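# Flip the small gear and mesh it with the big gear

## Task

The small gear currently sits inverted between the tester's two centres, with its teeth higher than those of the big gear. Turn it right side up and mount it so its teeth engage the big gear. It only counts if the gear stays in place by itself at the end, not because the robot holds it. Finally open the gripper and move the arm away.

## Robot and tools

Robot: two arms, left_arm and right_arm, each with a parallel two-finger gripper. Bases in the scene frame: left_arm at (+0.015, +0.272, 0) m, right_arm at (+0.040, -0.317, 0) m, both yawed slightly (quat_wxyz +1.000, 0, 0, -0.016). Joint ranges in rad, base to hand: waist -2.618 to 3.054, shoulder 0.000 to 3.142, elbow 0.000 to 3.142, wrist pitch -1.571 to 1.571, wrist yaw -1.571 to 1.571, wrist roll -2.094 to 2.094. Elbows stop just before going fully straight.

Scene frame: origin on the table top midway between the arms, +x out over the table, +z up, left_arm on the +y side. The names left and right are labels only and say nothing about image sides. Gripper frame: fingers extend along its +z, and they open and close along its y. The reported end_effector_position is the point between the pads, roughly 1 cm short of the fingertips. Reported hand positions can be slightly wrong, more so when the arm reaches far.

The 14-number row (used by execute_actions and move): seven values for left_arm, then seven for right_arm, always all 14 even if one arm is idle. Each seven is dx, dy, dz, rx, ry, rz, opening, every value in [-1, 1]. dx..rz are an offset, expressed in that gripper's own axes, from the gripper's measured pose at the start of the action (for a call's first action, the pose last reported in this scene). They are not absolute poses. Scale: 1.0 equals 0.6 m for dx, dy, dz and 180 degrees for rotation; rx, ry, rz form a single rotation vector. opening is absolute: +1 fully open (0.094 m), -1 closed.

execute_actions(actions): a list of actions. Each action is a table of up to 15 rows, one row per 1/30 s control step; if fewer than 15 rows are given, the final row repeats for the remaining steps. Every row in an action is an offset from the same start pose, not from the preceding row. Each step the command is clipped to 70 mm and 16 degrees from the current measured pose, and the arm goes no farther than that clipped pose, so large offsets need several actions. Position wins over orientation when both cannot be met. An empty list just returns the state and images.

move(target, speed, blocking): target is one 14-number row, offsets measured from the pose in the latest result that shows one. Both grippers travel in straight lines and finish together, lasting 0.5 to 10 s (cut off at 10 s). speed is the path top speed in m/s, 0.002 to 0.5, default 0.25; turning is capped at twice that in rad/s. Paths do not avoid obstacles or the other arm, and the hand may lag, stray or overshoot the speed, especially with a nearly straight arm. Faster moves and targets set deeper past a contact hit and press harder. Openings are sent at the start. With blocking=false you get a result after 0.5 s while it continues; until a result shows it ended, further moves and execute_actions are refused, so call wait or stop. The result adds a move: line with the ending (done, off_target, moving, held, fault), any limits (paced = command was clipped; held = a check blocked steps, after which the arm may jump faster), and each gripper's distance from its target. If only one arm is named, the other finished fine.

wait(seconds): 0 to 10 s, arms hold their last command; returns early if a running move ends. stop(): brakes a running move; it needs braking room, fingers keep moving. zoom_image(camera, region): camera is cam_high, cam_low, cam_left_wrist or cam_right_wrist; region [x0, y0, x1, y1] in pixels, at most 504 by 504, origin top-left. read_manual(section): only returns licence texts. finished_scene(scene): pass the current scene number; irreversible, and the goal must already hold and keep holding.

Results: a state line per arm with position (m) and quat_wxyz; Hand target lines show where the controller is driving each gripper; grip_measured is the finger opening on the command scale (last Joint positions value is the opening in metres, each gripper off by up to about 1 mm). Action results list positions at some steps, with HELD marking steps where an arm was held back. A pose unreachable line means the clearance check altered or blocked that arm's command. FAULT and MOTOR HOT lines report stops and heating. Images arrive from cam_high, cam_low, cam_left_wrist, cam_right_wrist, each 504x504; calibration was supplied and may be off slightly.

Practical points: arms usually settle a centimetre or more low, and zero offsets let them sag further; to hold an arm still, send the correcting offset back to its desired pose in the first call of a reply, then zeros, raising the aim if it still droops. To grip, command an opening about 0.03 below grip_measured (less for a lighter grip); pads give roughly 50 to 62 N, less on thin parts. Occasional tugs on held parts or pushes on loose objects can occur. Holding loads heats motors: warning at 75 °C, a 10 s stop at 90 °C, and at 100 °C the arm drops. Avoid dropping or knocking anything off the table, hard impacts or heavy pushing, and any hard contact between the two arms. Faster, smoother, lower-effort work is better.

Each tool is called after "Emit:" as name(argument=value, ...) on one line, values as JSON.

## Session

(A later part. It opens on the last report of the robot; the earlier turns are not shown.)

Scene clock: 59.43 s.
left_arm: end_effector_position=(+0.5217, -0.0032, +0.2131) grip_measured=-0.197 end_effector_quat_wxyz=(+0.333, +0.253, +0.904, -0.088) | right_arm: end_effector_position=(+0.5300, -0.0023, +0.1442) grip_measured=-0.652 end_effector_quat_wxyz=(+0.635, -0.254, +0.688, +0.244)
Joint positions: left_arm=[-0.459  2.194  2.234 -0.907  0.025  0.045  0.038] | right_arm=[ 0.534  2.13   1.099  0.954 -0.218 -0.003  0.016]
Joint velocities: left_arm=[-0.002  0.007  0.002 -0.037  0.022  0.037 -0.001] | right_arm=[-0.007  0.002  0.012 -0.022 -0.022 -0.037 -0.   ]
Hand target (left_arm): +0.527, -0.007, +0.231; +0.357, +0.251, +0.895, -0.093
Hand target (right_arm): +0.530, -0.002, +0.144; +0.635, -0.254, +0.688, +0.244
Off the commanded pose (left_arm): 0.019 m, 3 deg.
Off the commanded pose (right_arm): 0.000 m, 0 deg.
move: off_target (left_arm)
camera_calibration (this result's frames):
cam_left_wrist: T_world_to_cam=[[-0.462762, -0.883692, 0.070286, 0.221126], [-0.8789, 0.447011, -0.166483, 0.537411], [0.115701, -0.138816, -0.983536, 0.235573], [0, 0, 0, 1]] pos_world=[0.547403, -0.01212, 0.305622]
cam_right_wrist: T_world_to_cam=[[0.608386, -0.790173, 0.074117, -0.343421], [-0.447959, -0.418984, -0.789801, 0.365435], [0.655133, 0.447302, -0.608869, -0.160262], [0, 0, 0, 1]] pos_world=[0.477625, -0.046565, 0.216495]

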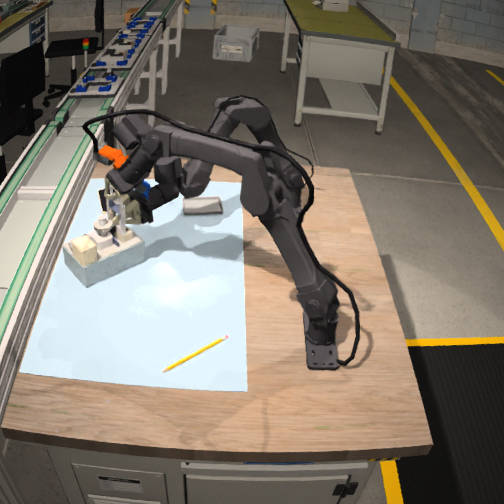

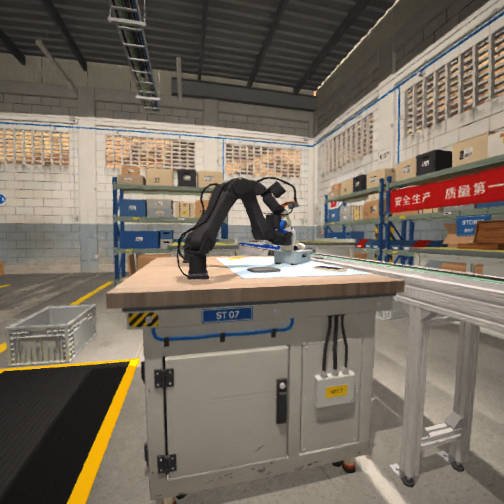

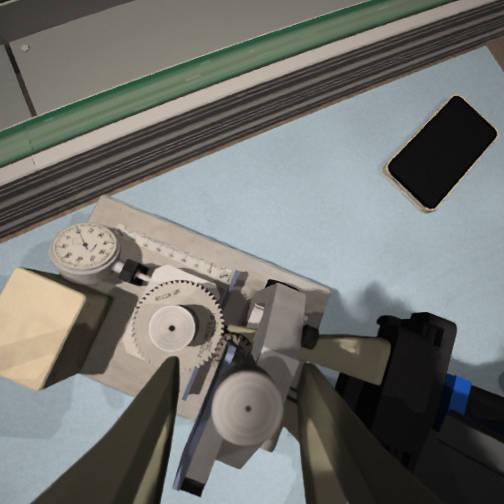

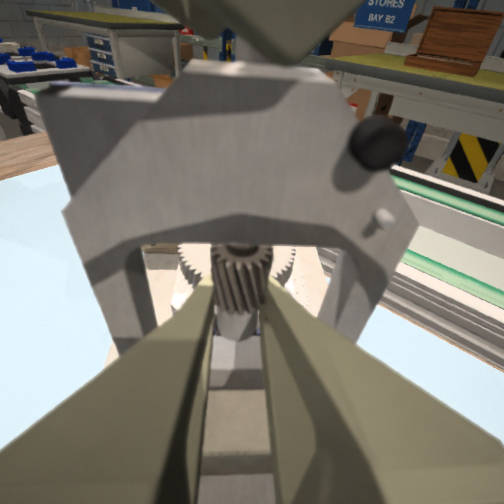

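Emit:
move(target=[0,0,0,0,0,0,-0.85,0,0,0,0,0,0,-0.7])

Emit:
move(target=[-0.054,0,-0.064,0,0,0,-0.85,0,0,0,0,0,0,-0.7], speed=0.03)

Scene clock: 60.33 s.
left_arm: end_effector_position=(+0.5215, -0.0035, +0.2130) grip_measured=-0.708 end_effector_quat_wxyz=(+0.333, +0.254, +0.904, -0.089) | right_arm: end_effector_position=(+0.5300, -0.0023, +0.1442) grip_measured=-0.652 end_effector_quat_wxyz=(+0.635, -0.254, +0.688, +0.244)
Joint positions: left_arm=[-0.459  2.194  2.234 -0.907  0.027  0.045  0.014] | right_arm=[ 0.534  2.13   1.099  0.954 -0.217 -0.004  0.016]
Joint velocities: left_arm=[ 0.007  0.002 -0.012 -0.007  0.007  0.007 -0.001] | right_arm=[ 0.007 -0.002 -0.007 -0.007  0.037  0.022  0.   ]
Hand target (left_arm): +0.522, -0.003, +0.213; +0.333, +0.253, +0.904, -0.088
Hand target (right_arm): +0.530, -0.002, +0.144; +0.635, -0.254, +0.688, +0.244
Off the commanded pose (left_arm): 0.000 m, 0 deg.
Off the commanded pose (right_arm): 0.000 m, 0 deg.
move: done
camera_calibration (this result's frames):
cam_left_wrist: T_world_to_cam=[[-0.464252, -0.88279, 0.0717782, 0.221186], [-0.878279, 0.448376, -0.166086, 0.536912], [0.114435, -0.140147, -0.983495, 0.236153], [0, 0, 0, 1]] pos_world=[0.547221, -0.0123815, 0.305552]
cam_right_wrist: T_world_to_cam=[[0.608088, -0.790364, 0.0745245, -0.34339], [-0.447897, -0.419072, -0.789789, 0.365398], [0.655452, 0.446882, -0.608834, -0.160444], [0, 0, 0, 1]] pos_world=[0.477636, -0.0465751, 0.216494]

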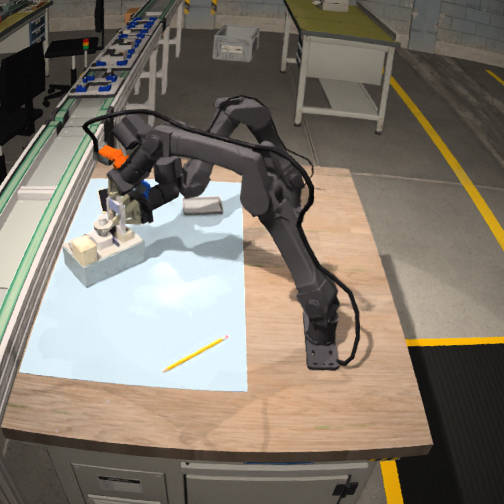

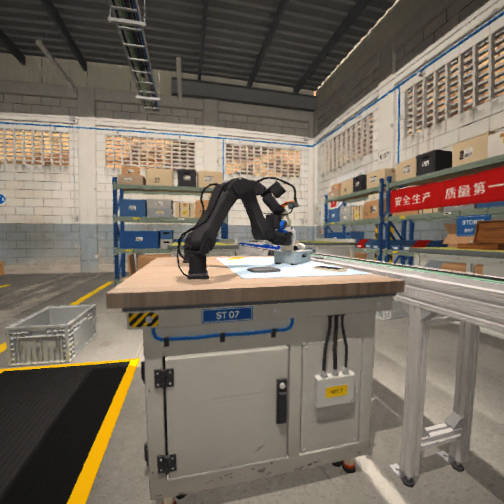

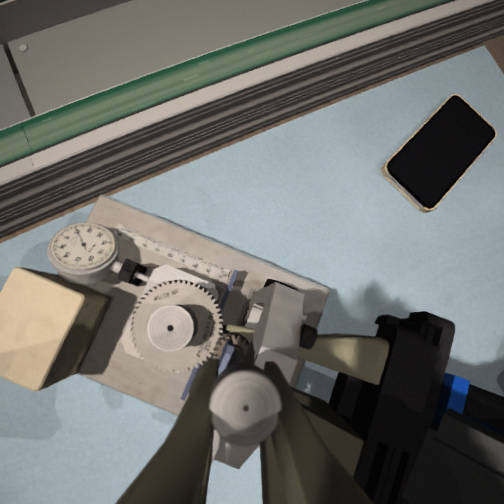

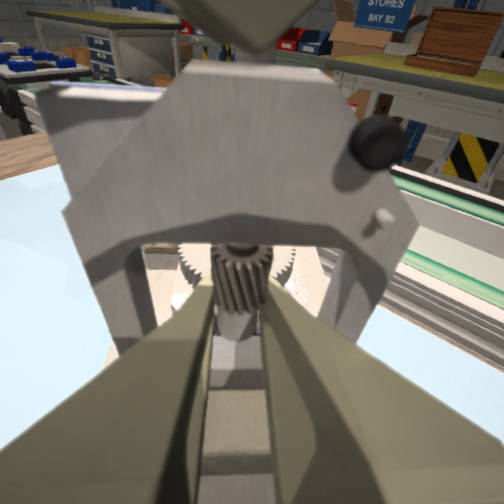

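Scene clock: 62.23 s.
left_arm: end_effector_position=(+0.5193, -0.0024, +0.2215) grip_measured=-0.708 end_effector_quat_wxyz=(+0.291, +0.257, +0.918, -0.079) | right_arm: end_effector_position=(+0.5300, -0.0023, +0.1442) grip_measured=-0.652 end_effector_quat_wxyz=(+0.635, -0.254, +0.688, +0.244)
Joint positions: left_arm=[-0.459  2.399  2.69  -1.25   0.027  0.045  0.014] | right_arm=[ 0.534  2.13   1.099  0.954 -0.217 -0.004  0.016]
Joint velocities: left_arm=[-0.007  0.09   0.183 -0.066 -0.007  0.051  0.   ] | right_arm=[ 0.012 -0.022 -0.027 -0.007  0.051 -0.066  0.001]
Hand target (left_arm): +0.519, -0.002, +0.262; +0.334, +0.254, +0.903, -0.089
Hand target (right_arm): +0.530, -0.002, +0.144; +0.635, -0.254, +0.688, +0.244
Off the commanded pose (left_arm): 0.042 m, 5 deg.
Off the commanded pose (right_arm): 0.000 m, 0 deg.
move: off_target (left_arm)
camera_calibration (this result's frames):
cam_left_wrist: T_world_to_cam=[[-0.458545, -0.885849, 0.0707652, 0.217849], [-0.887972, 0.453572, -0.0760126, 0.521007], [0.0352386, -0.0976928, -0.994593, 0.288603], [0, 0, 0, 1]] pos_world=[0.552364, -0.0151382, 0.31123]
cam_right_wrist: T_world_to_cam=[[0.608088, -0.790364, 0.0745245, -0.34339], [-0.447897, -0.419072, -0.789789, 0.365398], [0.655452, 0.446882, -0.608834, -0.160444], [0, 0, 0, 1]] pos_world=[0.477636, -0.0465751, 0.216494]

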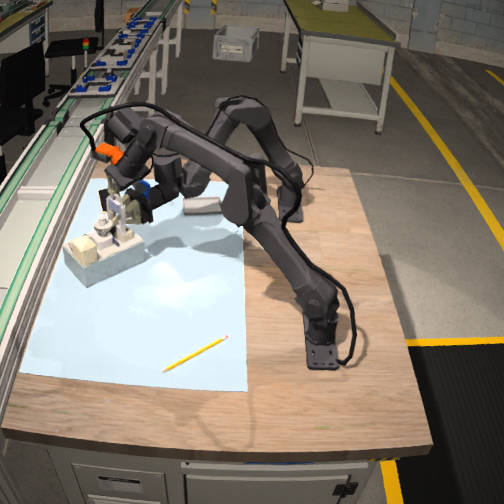

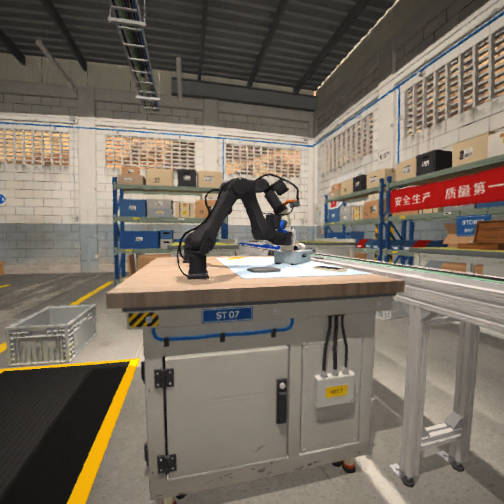

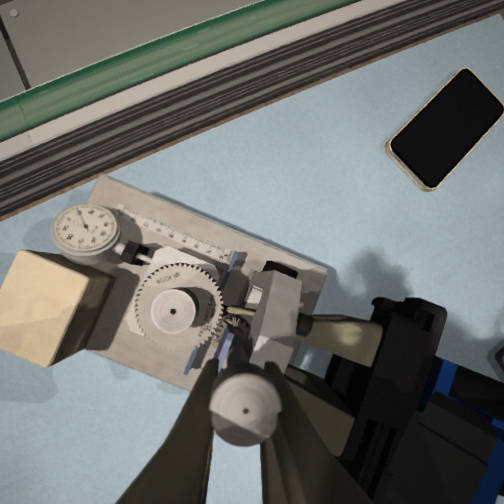

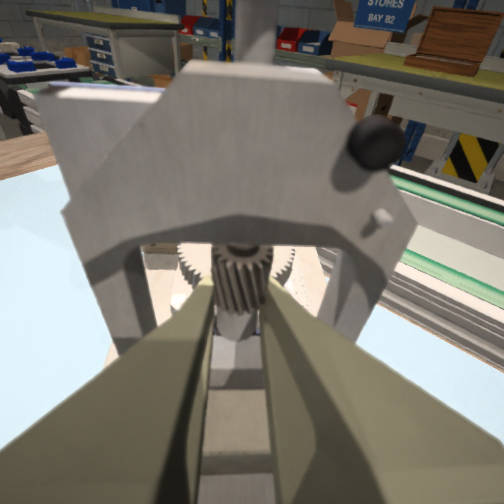

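Emit:
move(target=[-0.048,0,-0.068,0,-0.06,0,-0.85,0,0,0,0,0,0,-0.7], speed=0.03)

Scene clock: 65.77 s.
left_arm: end_effector_position=(+0.5206, -0.0031, +0.2194) grip_measured=-0.708 end_effector_quat_wxyz=(+0.324, +0.254, +0.907, -0.087) | right_arm: end_effector_position=(+0.5300, -0.0023, +0.1442) grip_measured=-0.652 end_effector_quat_wxyz=(+0.635, -0.254, +0.688, +0.244)
Joint positions: left_arm=[-0.459  2.229  2.33  -0.987  0.027  0.044  0.014] | right_arm=[ 0.534  2.13   1.099  0.954 -0.217 -0.004  0.016]
Joint velocities: left_arm=[-0.007 -0.002  0.012 -0.022  0.037 -0.007  0.   ] | right_arm=[ 0.017 -0.002 -0.002 -0.081 -0.022 -0.037  0.   ]
Hand target (left_arm): +0.518, -0.001, +0.270; +0.376, +0.247, +0.887, -0.102
Hand target (right_arm): +0.530, -0.002, +0.144; +0.635, -0.254, +0.688, +0.244
Off the commanded pose (left_arm): 0.052 m, 7 deg.
Off the commanded pose (right_arm): 0.000 m, 0 deg.
move: off_target (left_arm)
camera_calibration (this result's frames):
cam_left_wrist: T_world_to_cam=[[-0.462219, -0.883766, 0.0728777, 0.219362], [-0.88133, 0.448745, -0.14794, 0.534629], [0.0980407, -0.13261, -0.986308, 0.251803], [0, 0, 0, 1]] pos_world=[0.547891, -0.0126554, 0.311462]
cam_right_wrist: T_world_to_cam=[[0.608092, -0.790325, 0.074903, -0.343447], [-0.447686, -0.419311, -0.789782, 0.365285], [0.655592, 0.446727, -0.608797, -0.160524], [0, 0, 0, 1]] pos_world=[0.477619, -0.046556, 0.216493]

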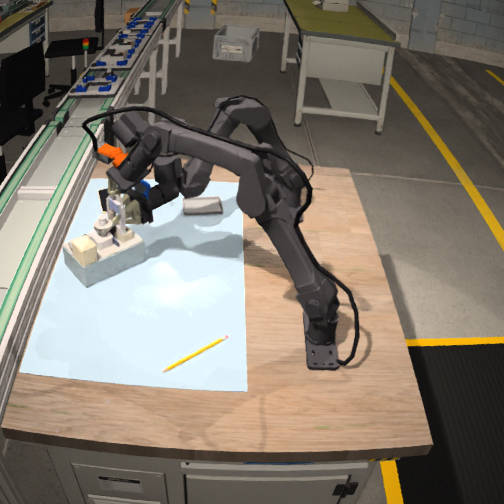

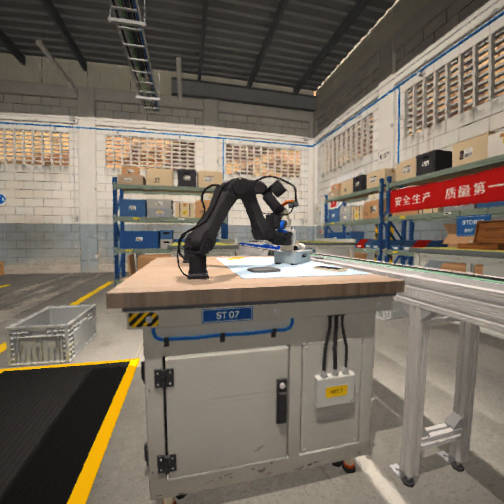

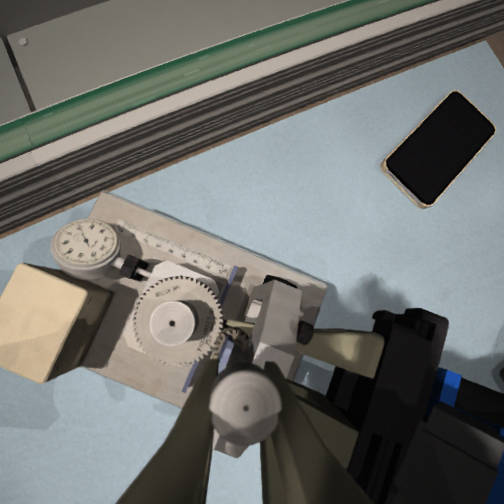

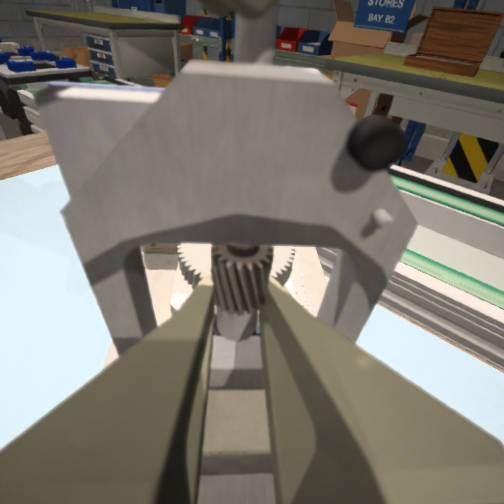

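Emit:
move(target=[-0.074,0,-0.09,0,0,0,-0.85,0,0,0,0,0,0,-0.7], speed=0.05)

Scene clock: 67.53 s.
left_arm: end_effector_position=(+0.5189, -0.0023, +0.2269) grip_measured=-0.708 end_effector_quat_wxyz=(+0.292, +0.256, +0.918, -0.080) | right_arm: end_effector_position=(+0.5299, -0.0023, +0.1441) grip_measured=-0.652 end_effector_quat_wxyz=(+0.635, -0.255, +0.688, +0.244)
Joint positions: left_arm=[-0.459  2.454  2.82  -1.323  0.027  0.044  0.014] | right_arm=[ 0.534  2.13   1.099  0.954 -0.218 -0.004  0.016]
Joint velocities: left_arm=[-0.032  0.002 -0.002 -0.037 -0.007 -0.007  0.001] | right_arm=[ 0.002 -0.012 -0.002 -0.007 -0.007 -0.007 -0.   ]
Hand target (left_arm): +0.516, +0.000, +0.287; +0.358, +0.249, +0.895, -0.095
Hand target (right_arm): +0.530, -0.002, +0.144; +0.635, -0.254, +0.688, +0.244
Off the commanded pose (left_arm): 0.063 m, 4 deg.
Off the commanded pose (right_arm): 0.000 m, 0 deg.
elbow stopped short (left arm): the move would have taken joint 3 (elbow) straighter than the controller allows; a more bent joint 3 avoids this.
move: off_target (left_arm)
camera_calibration (this result's frames):
cam_left_wrist: T_world_to_cam=[[-0.457712, -0.886182, 0.0719795, 0.216698], [-0.888355, 0.45251, -0.0778486, 0.521648], [0.0364166, -0.0995755, -0.994363, 0.2933], [0, 0, 0, 1]] pos_world=[0.551912, -0.0148114, 0.316658]
cam_right_wrist: T_world_to_cam=[[0.608419, -0.790082, 0.0748161, -0.343531], [-0.447802, -0.419606, -0.78956, 0.365238], [0.65521, 0.44688, -0.609096, -0.160322], [0, 0, 0, 1]] pos_world=[0.477609, -0.0465169, 0.216427]

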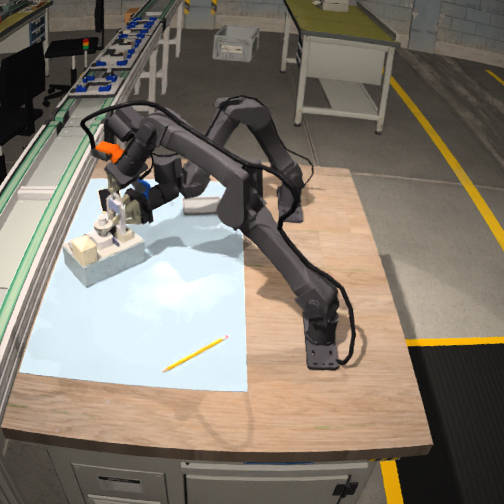

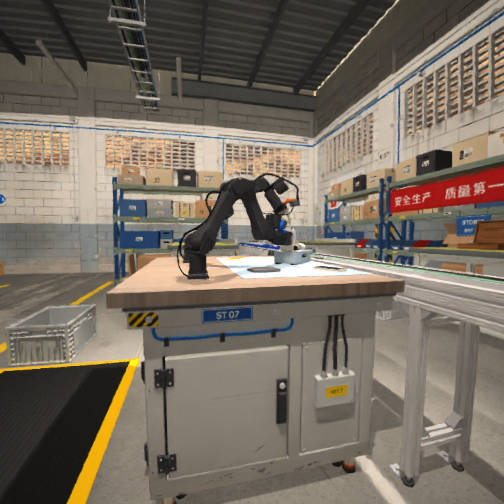

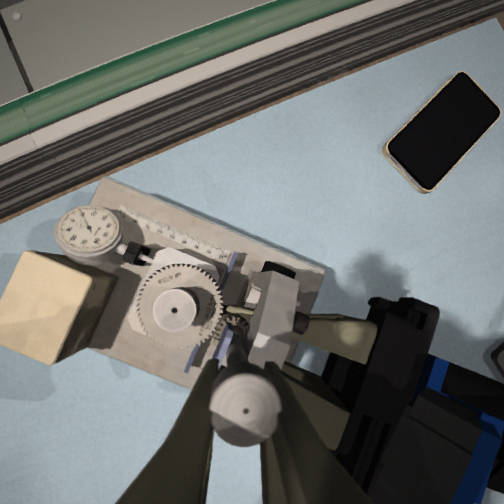

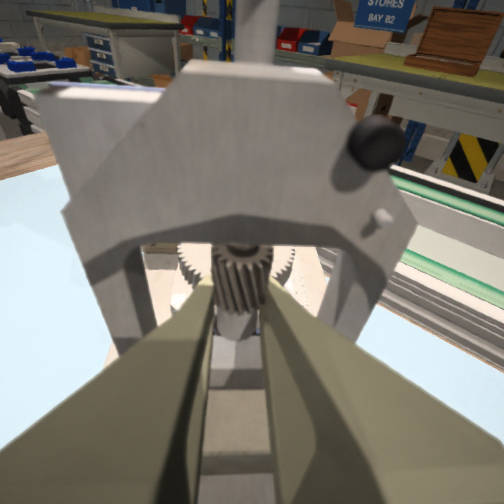

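Emit:
move(target=[-0.015,0,-0.015,0,-0.02,0,-0.85,-0.025,0,0,0,-0.015,0,-0.7], speed=0.03)

Emit:
move(target=[0,0,0,0,0,0,-0.2,0,0,0,0,0,0,-0.7])

Scene clock: 68.93 s.
left_arm: end_effector_position=(+0.5195, -0.0025, +0.2134) grip_measured=-0.708 end_effector_quat_wxyz=(+0.289, +0.257, +0.919, -0.079) | right_arm: end_effector_position=(+0.5300, -0.0023, +0.1446) grip_measured=-0.652 end_effector_quat_wxyz=(+0.635, -0.254, +0.687, +0.244)
Joint positions: left_arm=[-0.459  2.361  2.585 -1.187  0.027  0.044  0.014] | right_arm=[ 0.534  2.13   1.099  0.956 -0.217 -0.004  0.016]
Joint velocities: left_arm=[-0.007 -0.017 -0.017  0.125 -0.051  0.022 -0.   ] | right_arm=[ 0.017 -0.007 -0.002 -0.095 -0.007 -0.095 -0.001]
Hand target (left_arm): +0.521, -0.003, +0.239; +0.320, +0.253, +0.909, -0.087
Hand target (right_arm): +0.531, -0.002, +0.159; +0.650, -0.249, +0.673, +0.250
Off the commanded pose (left_arm): 0.026 m, 4 deg.
Off the commanded pose (right_arm): 0.015 m, 3 deg.
move: off_target (left_arm, right_arm)
camera_calibration (this result's frames):
cam_left_wrist: T_world_to_cam=[[-0.457325, -0.88639, 0.0718849, 0.217478], [-0.888757, 0.452726, -0.0717634, 0.520095], [0.0310662, -0.0967074, -0.994828, 0.282734], [0, 0, 0, 1]] pos_world=[0.552913, -0.0153478, 0.302962]
cam_right_wrist: T_world_to_cam=[[0.607992, -0.79038, 0.0751342, -0.343459], [-0.44663, -0.418729, -0.790688, 0.365168], [0.656405, 0.447175, -0.607592, -0.160925], [0, 0, 0, 1]] pos_world=[0.477547, -0.0465953, 0.216763]

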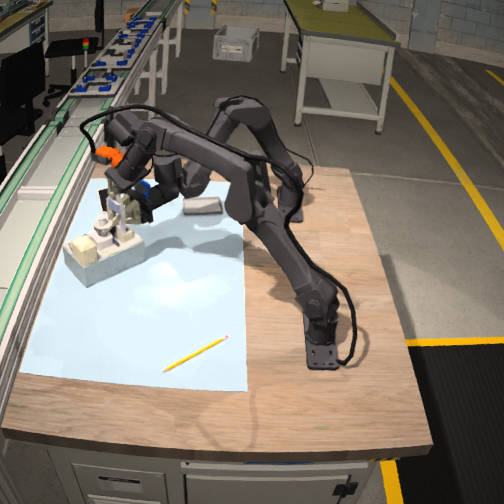

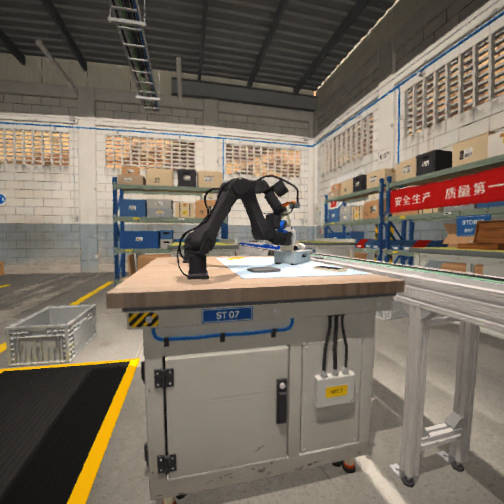

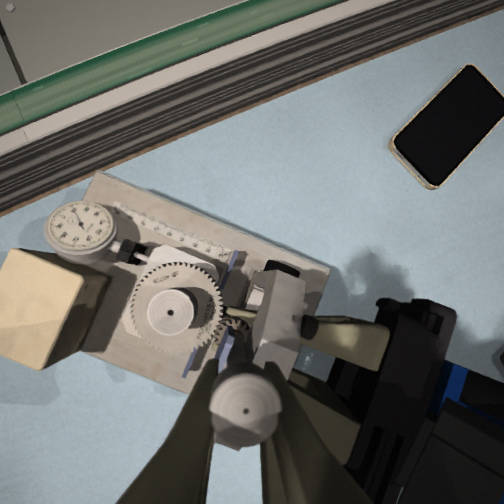

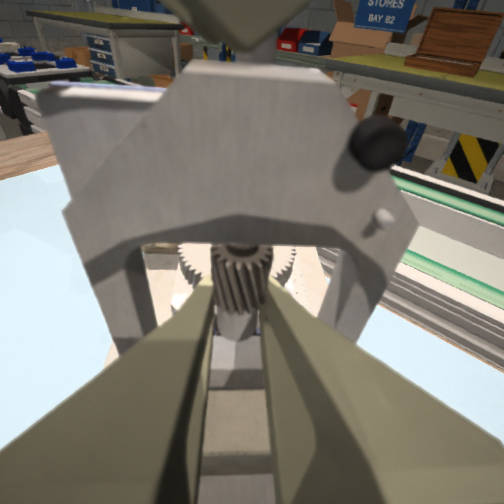

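Scene clock: 69.43 s.
left_arm: end_effector_position=(+0.5195, -0.0025, +0.2135) grip_measured=-0.203 end_effector_quat_wxyz=(+0.289, +0.257, +0.919, -0.079) | right_arm: end_effector_position=(+0.5300, -0.0023, +0.1443) grip_measured=-0.652 end_effector_quat_wxyz=(+0.635, -0.254, +0.688, +0.244)
Joint positions: left_arm=[-0.459  2.36   2.584 -1.186  0.027  0.044  0.037] | right_arm=[ 0.534  2.13   1.099  0.955 -0.217 -0.004  0.016]
Joint velocities: left_arm=[-0.007 -0.002 -0.007 -0.081 -0.037 -0.007 -0.001] | right_arm=[ 0.007 -0.007 -0.007 -0.022  0.022  0.022  0.   ]
Hand target (left_arm): +0.519, -0.003, +0.214; +0.289, +0.257, +0.919, -0.079
Hand target (right_arm): +0.530, -0.002, +0.145; +0.635, -0.254, +0.687, +0.244
Off the commanded pose (left_arm): 0.000 m, 0 deg.
Off the commanded pose (right_arm): 0.000 m, 0 deg.
move: done
camera_calibration (this result's frames):
cam_left_wrist: T_world_to_cam=[[-0.457349, -0.886377, 0.0718909, 0.21748], [-0.888733, 0.452713, -0.0721438, 0.52018], [0.0314007, -0.0968867, -0.9948, 0.282679], [0, 0, 0, 1]] pos_world=[0.552889, -0.0153349, 0.303102]
cam_right_wrist: T_world_to_cam=[[0.608067, -0.790339, 0.0749608, -0.34345], [-0.447422, -0.419165, -0.790009, 0.365255], [0.655795, 0.446839, -0.608496, -0.160625], [0, 0, 0, 1]] pos_world=[0.477601, -0.0465658, 0.216561]

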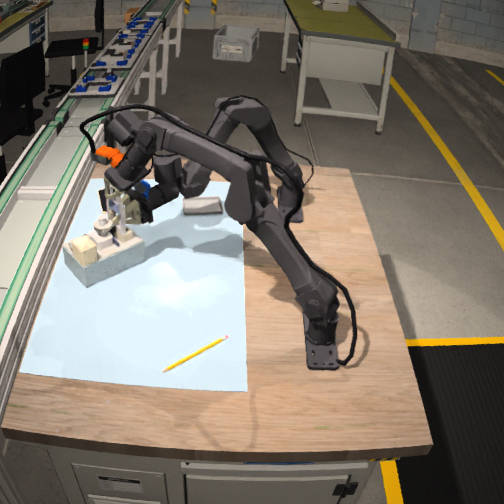

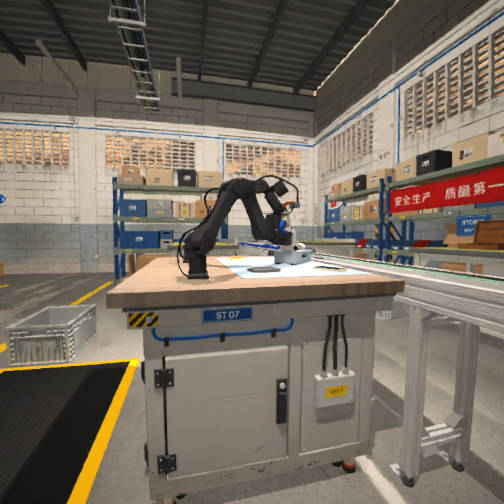

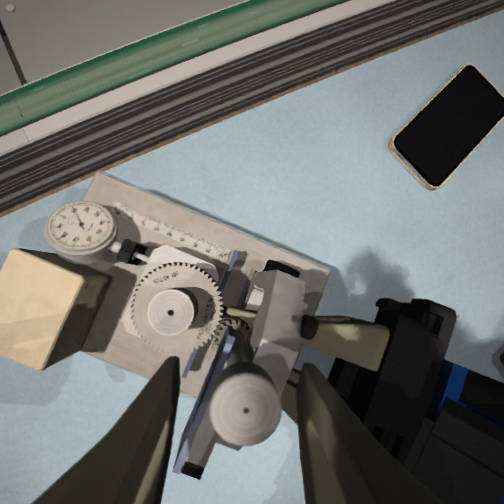

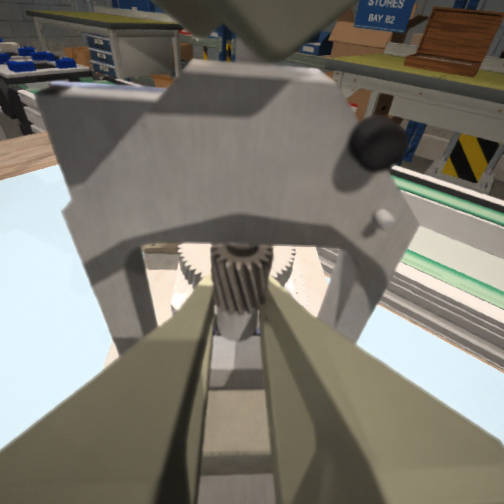

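Emit:
execute_actions(actions=[[[0,0,0,0,0,0,-0.85,0,0,0,0,0,0,-0.7]],[[-0.03,0,-0.04,0,-0.03,0,-0.85,0,0,0,0,0,0,-0.7]],[[-0.055,0,-0.075,0,-0.03,0,-0.85,0,0,0,0,0,0,-0.7]],[[-0.07,0,-0.093,0,-0.03,0,-0.85,0,0,0,0,0,0,-0.7]],[[-0.07,0,-0.093,0,-0.03,0,-0.85,-0.03,0,0,0,-0.015,0,-0.7]],[[-0.07,0,-0.093,0,-0.03,0,-0.85,-0.02,0,0,0,-0.01,0,-0.7]]])

Scene clock: 72.80 s.
left_arm: end_effector_position=(+0.5187, -0.0021, +0.2323) grip_measured=-0.708 end_effector_quat_wxyz=(+0.298, +0.256, +0.916, -0.081) | right_arm: end_effector_position=(+0.5300, -0.0023, +0.1448) grip_measured=-0.652 end_effector_quat_wxyz=(+0.636, -0.254, +0.687, +0.244)
Joint positions: left_arm=[-0.459  2.441  2.811 -1.314  0.027  0.044  0.014] | right_arm=[ 0.534  2.13   1.099  0.957 -0.217 -0.003  0.016]
Joint velocities: left_arm=[-0.017  0.012  0.002 -0.081 -0.066 -0.037 -0.001] | right_arm=[ 0.007 -0.007 -0.022 -0.007  0.007 -0.037  0.   ]
Hand target (left_arm): +0.515, +0.001, +0.300; +0.371, +0.247, +0.890, -0.099
Hand target (right_arm): +0.531, -0.002, +0.157; +0.646, -0.250, +0.677, +0.248
Off the commanded pose (left_arm): 0.070 m, 5 deg.
Off the commanded pose (right_arm): 0.012 m, 2 deg.
elbow stopped short (left arm): the move would have taken joint 3 (elbow) straighter than the controller allows; a more bent joint 3 avoids this.
Step readings (end_effector_position; steps 1 to 15: 1st action; 16 to 30: 2nd action; 31 to 45: 3rd action; 46 to 60: 4th action; 61 to 75: 5th action; 76 to 90: 6th action):
0: left_arm (+0.5195, -0.0025, +0.2135) | right_arm (+0.5300, -0.0023, +0.1443)
1: left_arm (+0.5195, -0.0025, +0.2135) | right_arm (+0.5300, -0.0023, +0.1443)
2: left_arm (+0.5195, -0.0026, +0.2133) | right_arm (+0.5300, -0.0023, +0.1443)
4: left_arm (+0.5193, -0.0025, +0.2134) | right_arm (+0.5300, -0.0023, +0.1442)
8: left_arm (+0.5193, -0.0025, +0.2134) | right_arm (+0.5300, -0.0023, +0.1442)
15: left_arm (+0.5194, -0.0025, +0.2132) | right_arm (+0.5300, -0.0023, +0.1442)
16: left_arm (+0.5192, -0.0024, +0.2139) | right_arm (+0.5300, -0.0023, +0.1442)
17: left_arm (+0.5191, -0.0024, +0.2139) | right_arm (+0.5300, -0.0023, +0.1442)
19: left_arm (+0.5194, -0.0025, +0.2140) | right_arm (+0.5300, -0.0023, +0.1442)
23: left_arm (+0.5196, -0.0026, +0.2139) | right_arm (+0.5300, -0.0023, +0.1442)
30: left_arm (+0.5197, -0.0026, +0.2141) | right_arm (+0.5300, -0.0023, +0.1442)
31: left_arm (+0.5197, -0.0027, +0.2166) | right_arm (+0.5300, -0.0023, +0.1442)
32: left_arm (+0.5197, -0.0027, +0.2180) | right_arm (+0.5300, -0.0023, +0.1442)
34: left_arm (+0.5196, -0.0026, +0.2229) | right_arm (+0.5300, -0.0023, +0.1442)
38: left_arm (+0.5194, -0.0025, +0.2271) | right_arm (+0.5300, -0.0023, +0.1442)
45: left_arm (+0.5192, -0.0024, +0.2249) | right_arm (+0.5300, -0.0023, +0.1442)
46: left_arm (+0.5194, -0.0025, +0.2271) | right_arm (+0.5300, -0.0023, +0.1442)
47: left_arm (+0.5194, -0.0025, +0.2291) | right_arm (+0.5300, -0.0023, +0.1442)
49: left_arm (+0.5190, -0.0022, +0.2325) | right_arm (+0.5300, -0.0023, +0.1443)
53: left_arm (+0.5188, -0.0021, +0.2322) | right_arm (+0.5300, -0.0023, +0.1444)
60: left_arm (+0.5187, -0.0021, +0.2323) | right_arm (+0.5300, -0.0023, +0.1444)
61: left_arm (+0.5187, -0.0021, +0.2323) | right_arm (+0.5300, -0.0023, +0.1446)
62: left_arm (+0.5187, -0.0021, +0.2323) | right_arm (+0.5300, -0.0023, +0.1448)
64: left_arm (+0.5187, -0.0021, +0.2323) | right_arm (+0.5300, -0.0023, +0.1448)
68: left_arm (+0.5187, -0.0021, +0.2323) | right_arm (+0.5300, -0.0023, +0.1448)
75: left_arm (+0.5187, -0.0021, +0.2323) | right_arm (+0.5300, -0.0023, +0.1448)
76: left_arm (+0.5187, -0.0021, +0.2323) | right_arm (+0.5300, -0.0023, +0.1448)
77: left_arm (+0.5187, -0.0021, +0.2323) | right_arm (+0.5300, -0.0023, +0.1448)
79: left_arm (+0.5187, -0.0021, +0.2323) | right_arm (+0.5300, -0.0023, +0.1448)
83: left_arm (+0.5187, -0.0021, +0.2323) | right_arm (+0.5300, -0.0023, +0.1448)
90: end_effector_position above
camera_calibration (this result's frames):
cam_left_wrist: T_world_to_cam=[[-0.458324, -0.885876, 0.071858, 0.216729], [-0.887509, 0.451836, -0.0903963, 0.524232], [0.0476119, -0.105205, -0.99331, 0.292628], [0, 0, 0, 1]] pos_world=[0.55066, -0.0140861, 0.322486]
cam_right_wrist: T_world_to_cam=[[0.607907, -0.790536, 0.0741717, -0.343299], [-0.446468, -0.417577, -0.791388, 0.365419], [0.656594, 0.447975, -0.606797, -0.160985], [0, 0, 0, 1]] pos_world=[0.477544, -0.0466824, 0.216966]

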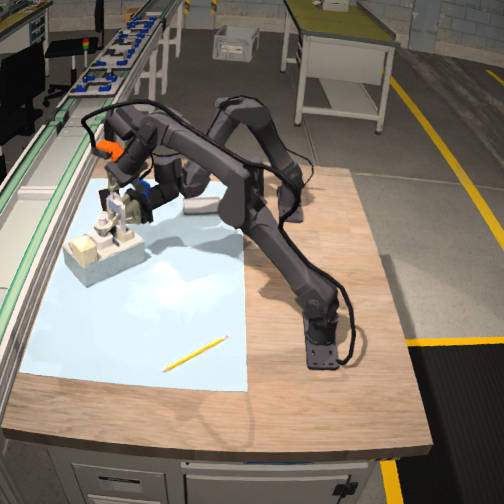

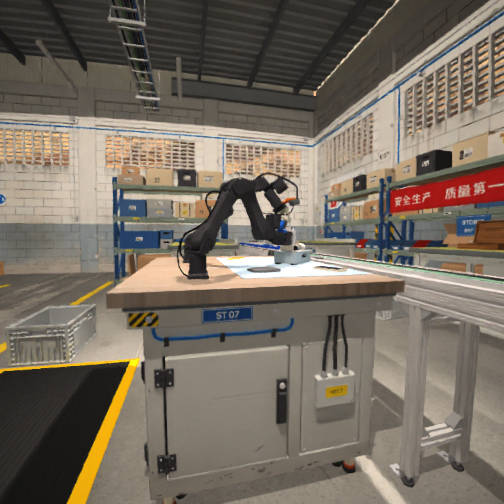

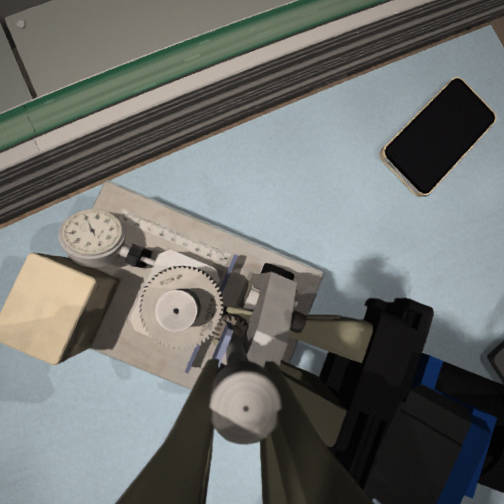

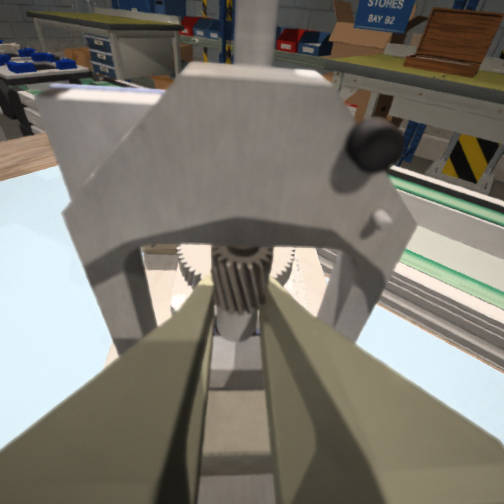

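Emit:
execute_actions(actions=[[[-0.07,0,-0.093,0,-0.03,0,-0.85,-0.042,0,0,0,-0.015,0,-0.7]],[[-0.07,0,-0.093,0,-0.03,0,-0.85,-0.015,0,0,0,-0.005,0,-0.7]]])

Scene clock: 73.93 s.
left_arm: end_effector_position=(+0.5187, -0.0021, +0.2323) grip_measured=-0.708 end_effector_quat_wxyz=(+0.298, +0.256, +0.916, -0.081) | right_arm: end_effector_position=(+0.5300, -0.0023, +0.1447) grip_measured=-0.652 end_effector_quat_wxyz=(+0.635, -0.253, +0.687, +0.245)
Joint positions: left_arm=[-0.459  2.441  2.811 -1.314  0.027  0.044  0.014] | right_arm=[ 0.534  2.13   1.099  0.956 -0.217 -0.002  0.016]
Joint velocities: left_arm=[-0.007 -0.002 -0.002 -0.066 -0.037  0.007  0.   ] | right_arm=[-0.002 -0.022 -0.017 -0.081  0.007  0.007  0.   ]
Hand target (left_arm): +0.515, +0.001, +0.300; +0.371, +0.247, +0.890, -0.099
Hand target (right_arm): +0.531, -0.002, +0.154; +0.641, -0.252, +0.682, +0.247
Off the commanded pose (left_arm): 0.070 m, 5 deg.
Off the commanded pose (right_arm): 0.009 m, 1 deg.
elbow stopped short (left arm): the move would have taken joint 3 (elbow) straighter than the controller allows; a more bent joint 3 avoids this.
Step readings (end_effector_position; steps 1 to 15: 1st action; 16 to 30: 2nd action):
0: left_arm (+0.5187, -0.0021, +0.2323) | right_arm (+0.5300, -0.0023, +0.1448)
1: left_arm (+0.5187, -0.0021, +0.2323) | right_arm (+0.5300, -0.0023, +0.1448)
2: left_arm (+0.5187, -0.0021, +0.2323) | right_arm (+0.5300, -0.0023, +0.1448)
4: left_arm (+0.5187, -0.0021, +0.2323) | right_arm (+0.5300, -0.0023, +0.1448)
8: left_arm (+0.5187, -0.0021, +0.2323) | right_arm (+0.5300, -0.0023, +0.1448)
15: left_arm (+0.5187, -0.0021, +0.2323) | right_arm (+0.5300, -0.0023, +0.1448)
16: left_arm (+0.5187, -0.0021, +0.2323) | right_arm (+0.5300, -0.0023, +0.1447)
17: left_arm (+0.5187, -0.0021, +0.2323) | right_arm (+0.5300, -0.0023, +0.1447)
19: left_arm (+0.5187, -0.0021, +0.2323) | right_arm (+0.5300, -0.0023, +0.1447)
23: left_arm (+0.5187, -0.0021, +0.2323) | right_arm (+0.5300, -0.0023, +0.1447)
30: end_effector_position above
camera_calibration (this result's frames):
cam_left_wrist: T_world_to_cam=[[-0.458324, -0.885876, 0.071858, 0.216729], [-0.887509, 0.451836, -0.0903963, 0.524232], [0.0476119, -0.105205, -0.99331, 0.292628], [0, 0, 0, 1]] pos_world=[0.55066, -0.0140861, 0.322486]
cam_right_wrist: T_world_to_cam=[[0.607921, -0.790636, 0.0729781, -0.343126], [-0.447364, -0.417007, -0.791183, 0.365788], [0.655971, 0.448329, -0.607209, -0.160646], [0, 0, 0, 1]] pos_world=[0.477613, -0.04673, 0.2169]

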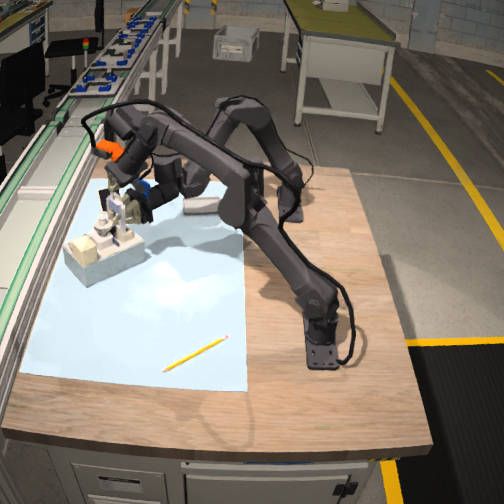

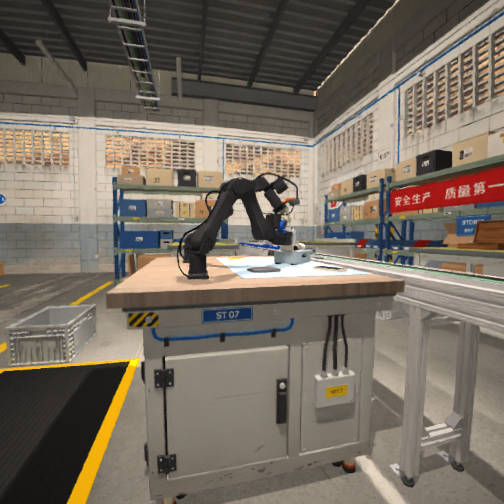

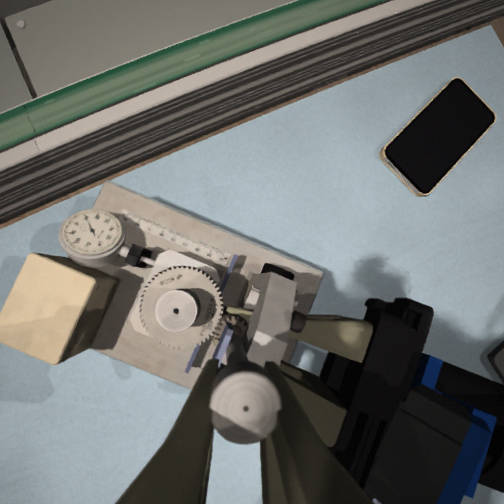

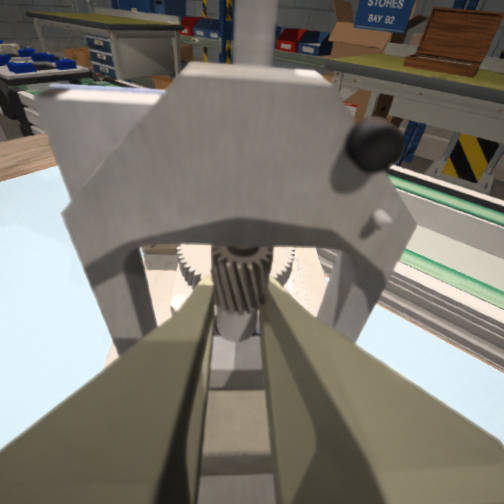

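Emit:
execute_actions(actions=[[[-0.07,0,-0.093,0,-0.03,0,-0.85,-0.03,0,-0.004,0,-0.02,0,-0.75],[-0.07,0,-0.093,0,-0.03,0,-0.85,-0.035,0,-0.004,0,-0.02,0,-0.75],[-0.07,0,-0.093,0,-0.03,0,-0.85,-0.04,0,-0.005,0,-0.02,0,-0.75],[-0.07,0,-0.093,0,-0.03,0,-0.85,-0.045,0,-0.006,0,-0.024,0,-0.75],[-0.07,0,-0.093,0,-0.03,0,-0.85,-0.05,0,-0.007,0,-0.027,0,-0.75],[-0.07,0,-0.093,0,-0.03,0,-0.85,-0.054,0,-0.008,0,-0.03,0,-0.75],[-0.07,0,-0.093,0,-0.03,0,-0.85,-0.058,0,-0.008,0,-0.03,0,-0.75],[-0.07,0,-0.093,0,-0.03,0,-0.85,-0.062,0,-0.008,0,-0.03,0,-0.75]],[[-0.07,0,-0.093,0,-0.03,0,-0.85,-0.015,0,0,0,-0.005,0,-0.75]]])

Scene clock: 75.27 s.
left_arm: end_effector_position=(+0.5187, -0.0021, +0.2323) grip_measured=-0.708 end_effector_quat_wxyz=(+0.298, +0.256, +0.916, -0.081) | right_arm: end_effector_position=(+0.5298, -0.0024, +0.1538) grip_measured=-0.652 end_effector_quat_wxyz=(+0.642, -0.249, +0.681, +0.249)
Joint positions: left_arm=[-0.459  2.441  2.811 -1.314  0.027  0.044  0.014] | right_arm=[ 0.534  2.118  1.099  0.966 -0.217  0.009  0.016]
Joint velocities: left_arm=[ 0.002  0.007 -0.027  0.051  0.051 -0.022 -0.001] | right_arm=[ 0.027 -0.002 -0.007 -0.051 -0.066  0.037 -0.   ]
Hand target (left_arm): +0.515, +0.001, +0.300; +0.371, +0.247, +0.890, -0.099
Hand target (right_arm): +0.530, -0.002, +0.165; +0.650, -0.247, +0.674, +0.252
Off the commanded pose (left_arm): 0.070 m, 5 deg.
Off the commanded pose (right_arm): 0.011 m, 1 deg.
elbow stopped short (left arm): the move would have taken joint 3 (elbow) straighter than the controller allows; a more bent joint 3 avoids this.
Step readings (end_effector_position; steps 1 to 15: 1st action; 16 to 30: 2nd action):
0: left_arm (+0.5187, -0.0021, +0.2323) | right_arm (+0.5300, -0.0023, +0.1447)
1: left_arm (+0.5187, -0.0021, +0.2323) | right_arm (+0.5301, -0.0023, +0.1455)
2: left_arm (+0.5187, -0.0021, +0.2323) | right_arm (+0.5301, -0.0022, +0.1460)
4: left_arm (+0.5187, -0.0021, +0.2323) | right_arm (+0.5302, -0.0022, +0.1467)
8: left_arm (+0.5187, -0.0021, +0.2323) | right_arm (+0.5302, -0.0022, +0.1487)
15: left_arm (+0.5187, -0.0021, +0.2323) | right_arm (+0.5299, -0.0024, +0.1558)
16: left_arm (+0.5187, -0.0021, +0.2323) | right_arm (+0.5299, -0.0024, +0.1554)
17: left_arm (+0.5187, -0.0021, +0.2323) | right_arm (+0.5299, -0.0024, +0.1552)
19: left_arm (+0.5187, -0.0021, +0.2323) | right_arm (+0.5299, -0.0024, +0.1550)
23: left_arm (+0.5187, -0.0021, +0.2323) | right_arm (+0.5298, -0.0024, +0.1541)
30: end_effector_position above
camera_calibration (this result's frames):
cam_left_wrist: T_world_to_cam=[[-0.458324, -0.885876, 0.071858, 0.216729], [-0.887509, 0.451836, -0.0903963, 0.524232], [0.0476119, -0.105205, -0.99331, 0.292628], [0, 0, 0, 1]] pos_world=[0.55066, -0.0140861, 0.322486]
cam_right_wrist: T_world_to_cam=[[0.606583, -0.792311, 0.0655769, -0.341911], [-0.438324, -0.402107, -0.803854, 0.370034], [0.663272, 0.45886, -0.591201, -0.161257], [0, 0, 0, 1]] pos_world=[0.47655, -0.0481121, 0.224539]

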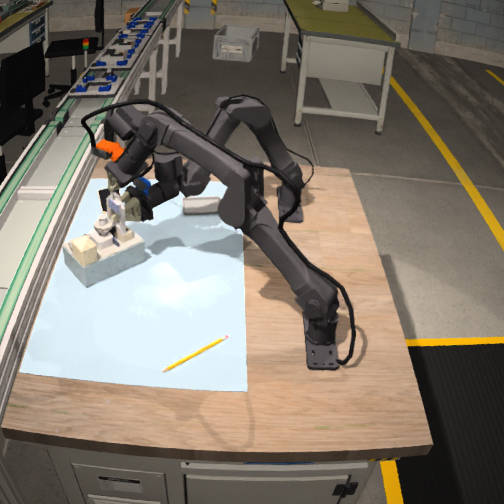

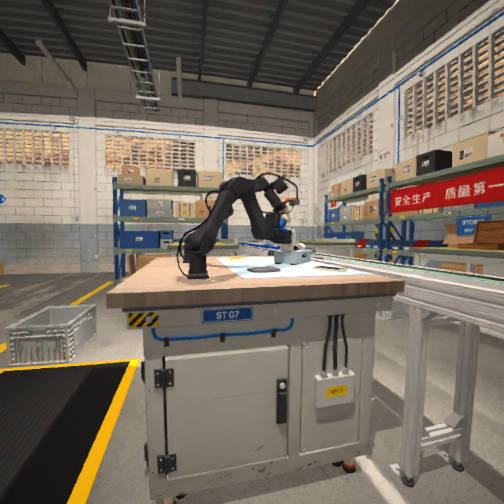

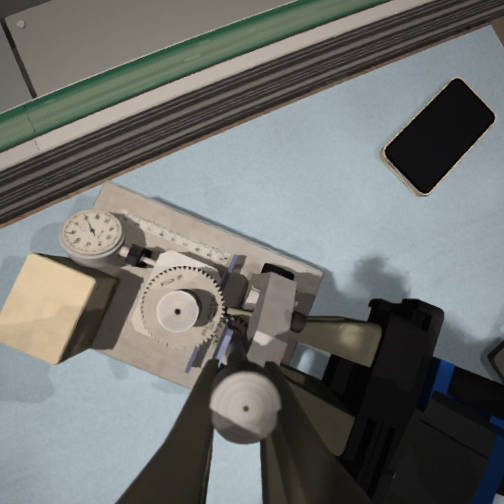

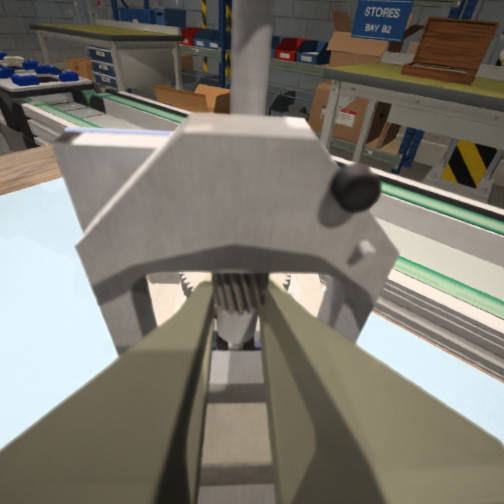

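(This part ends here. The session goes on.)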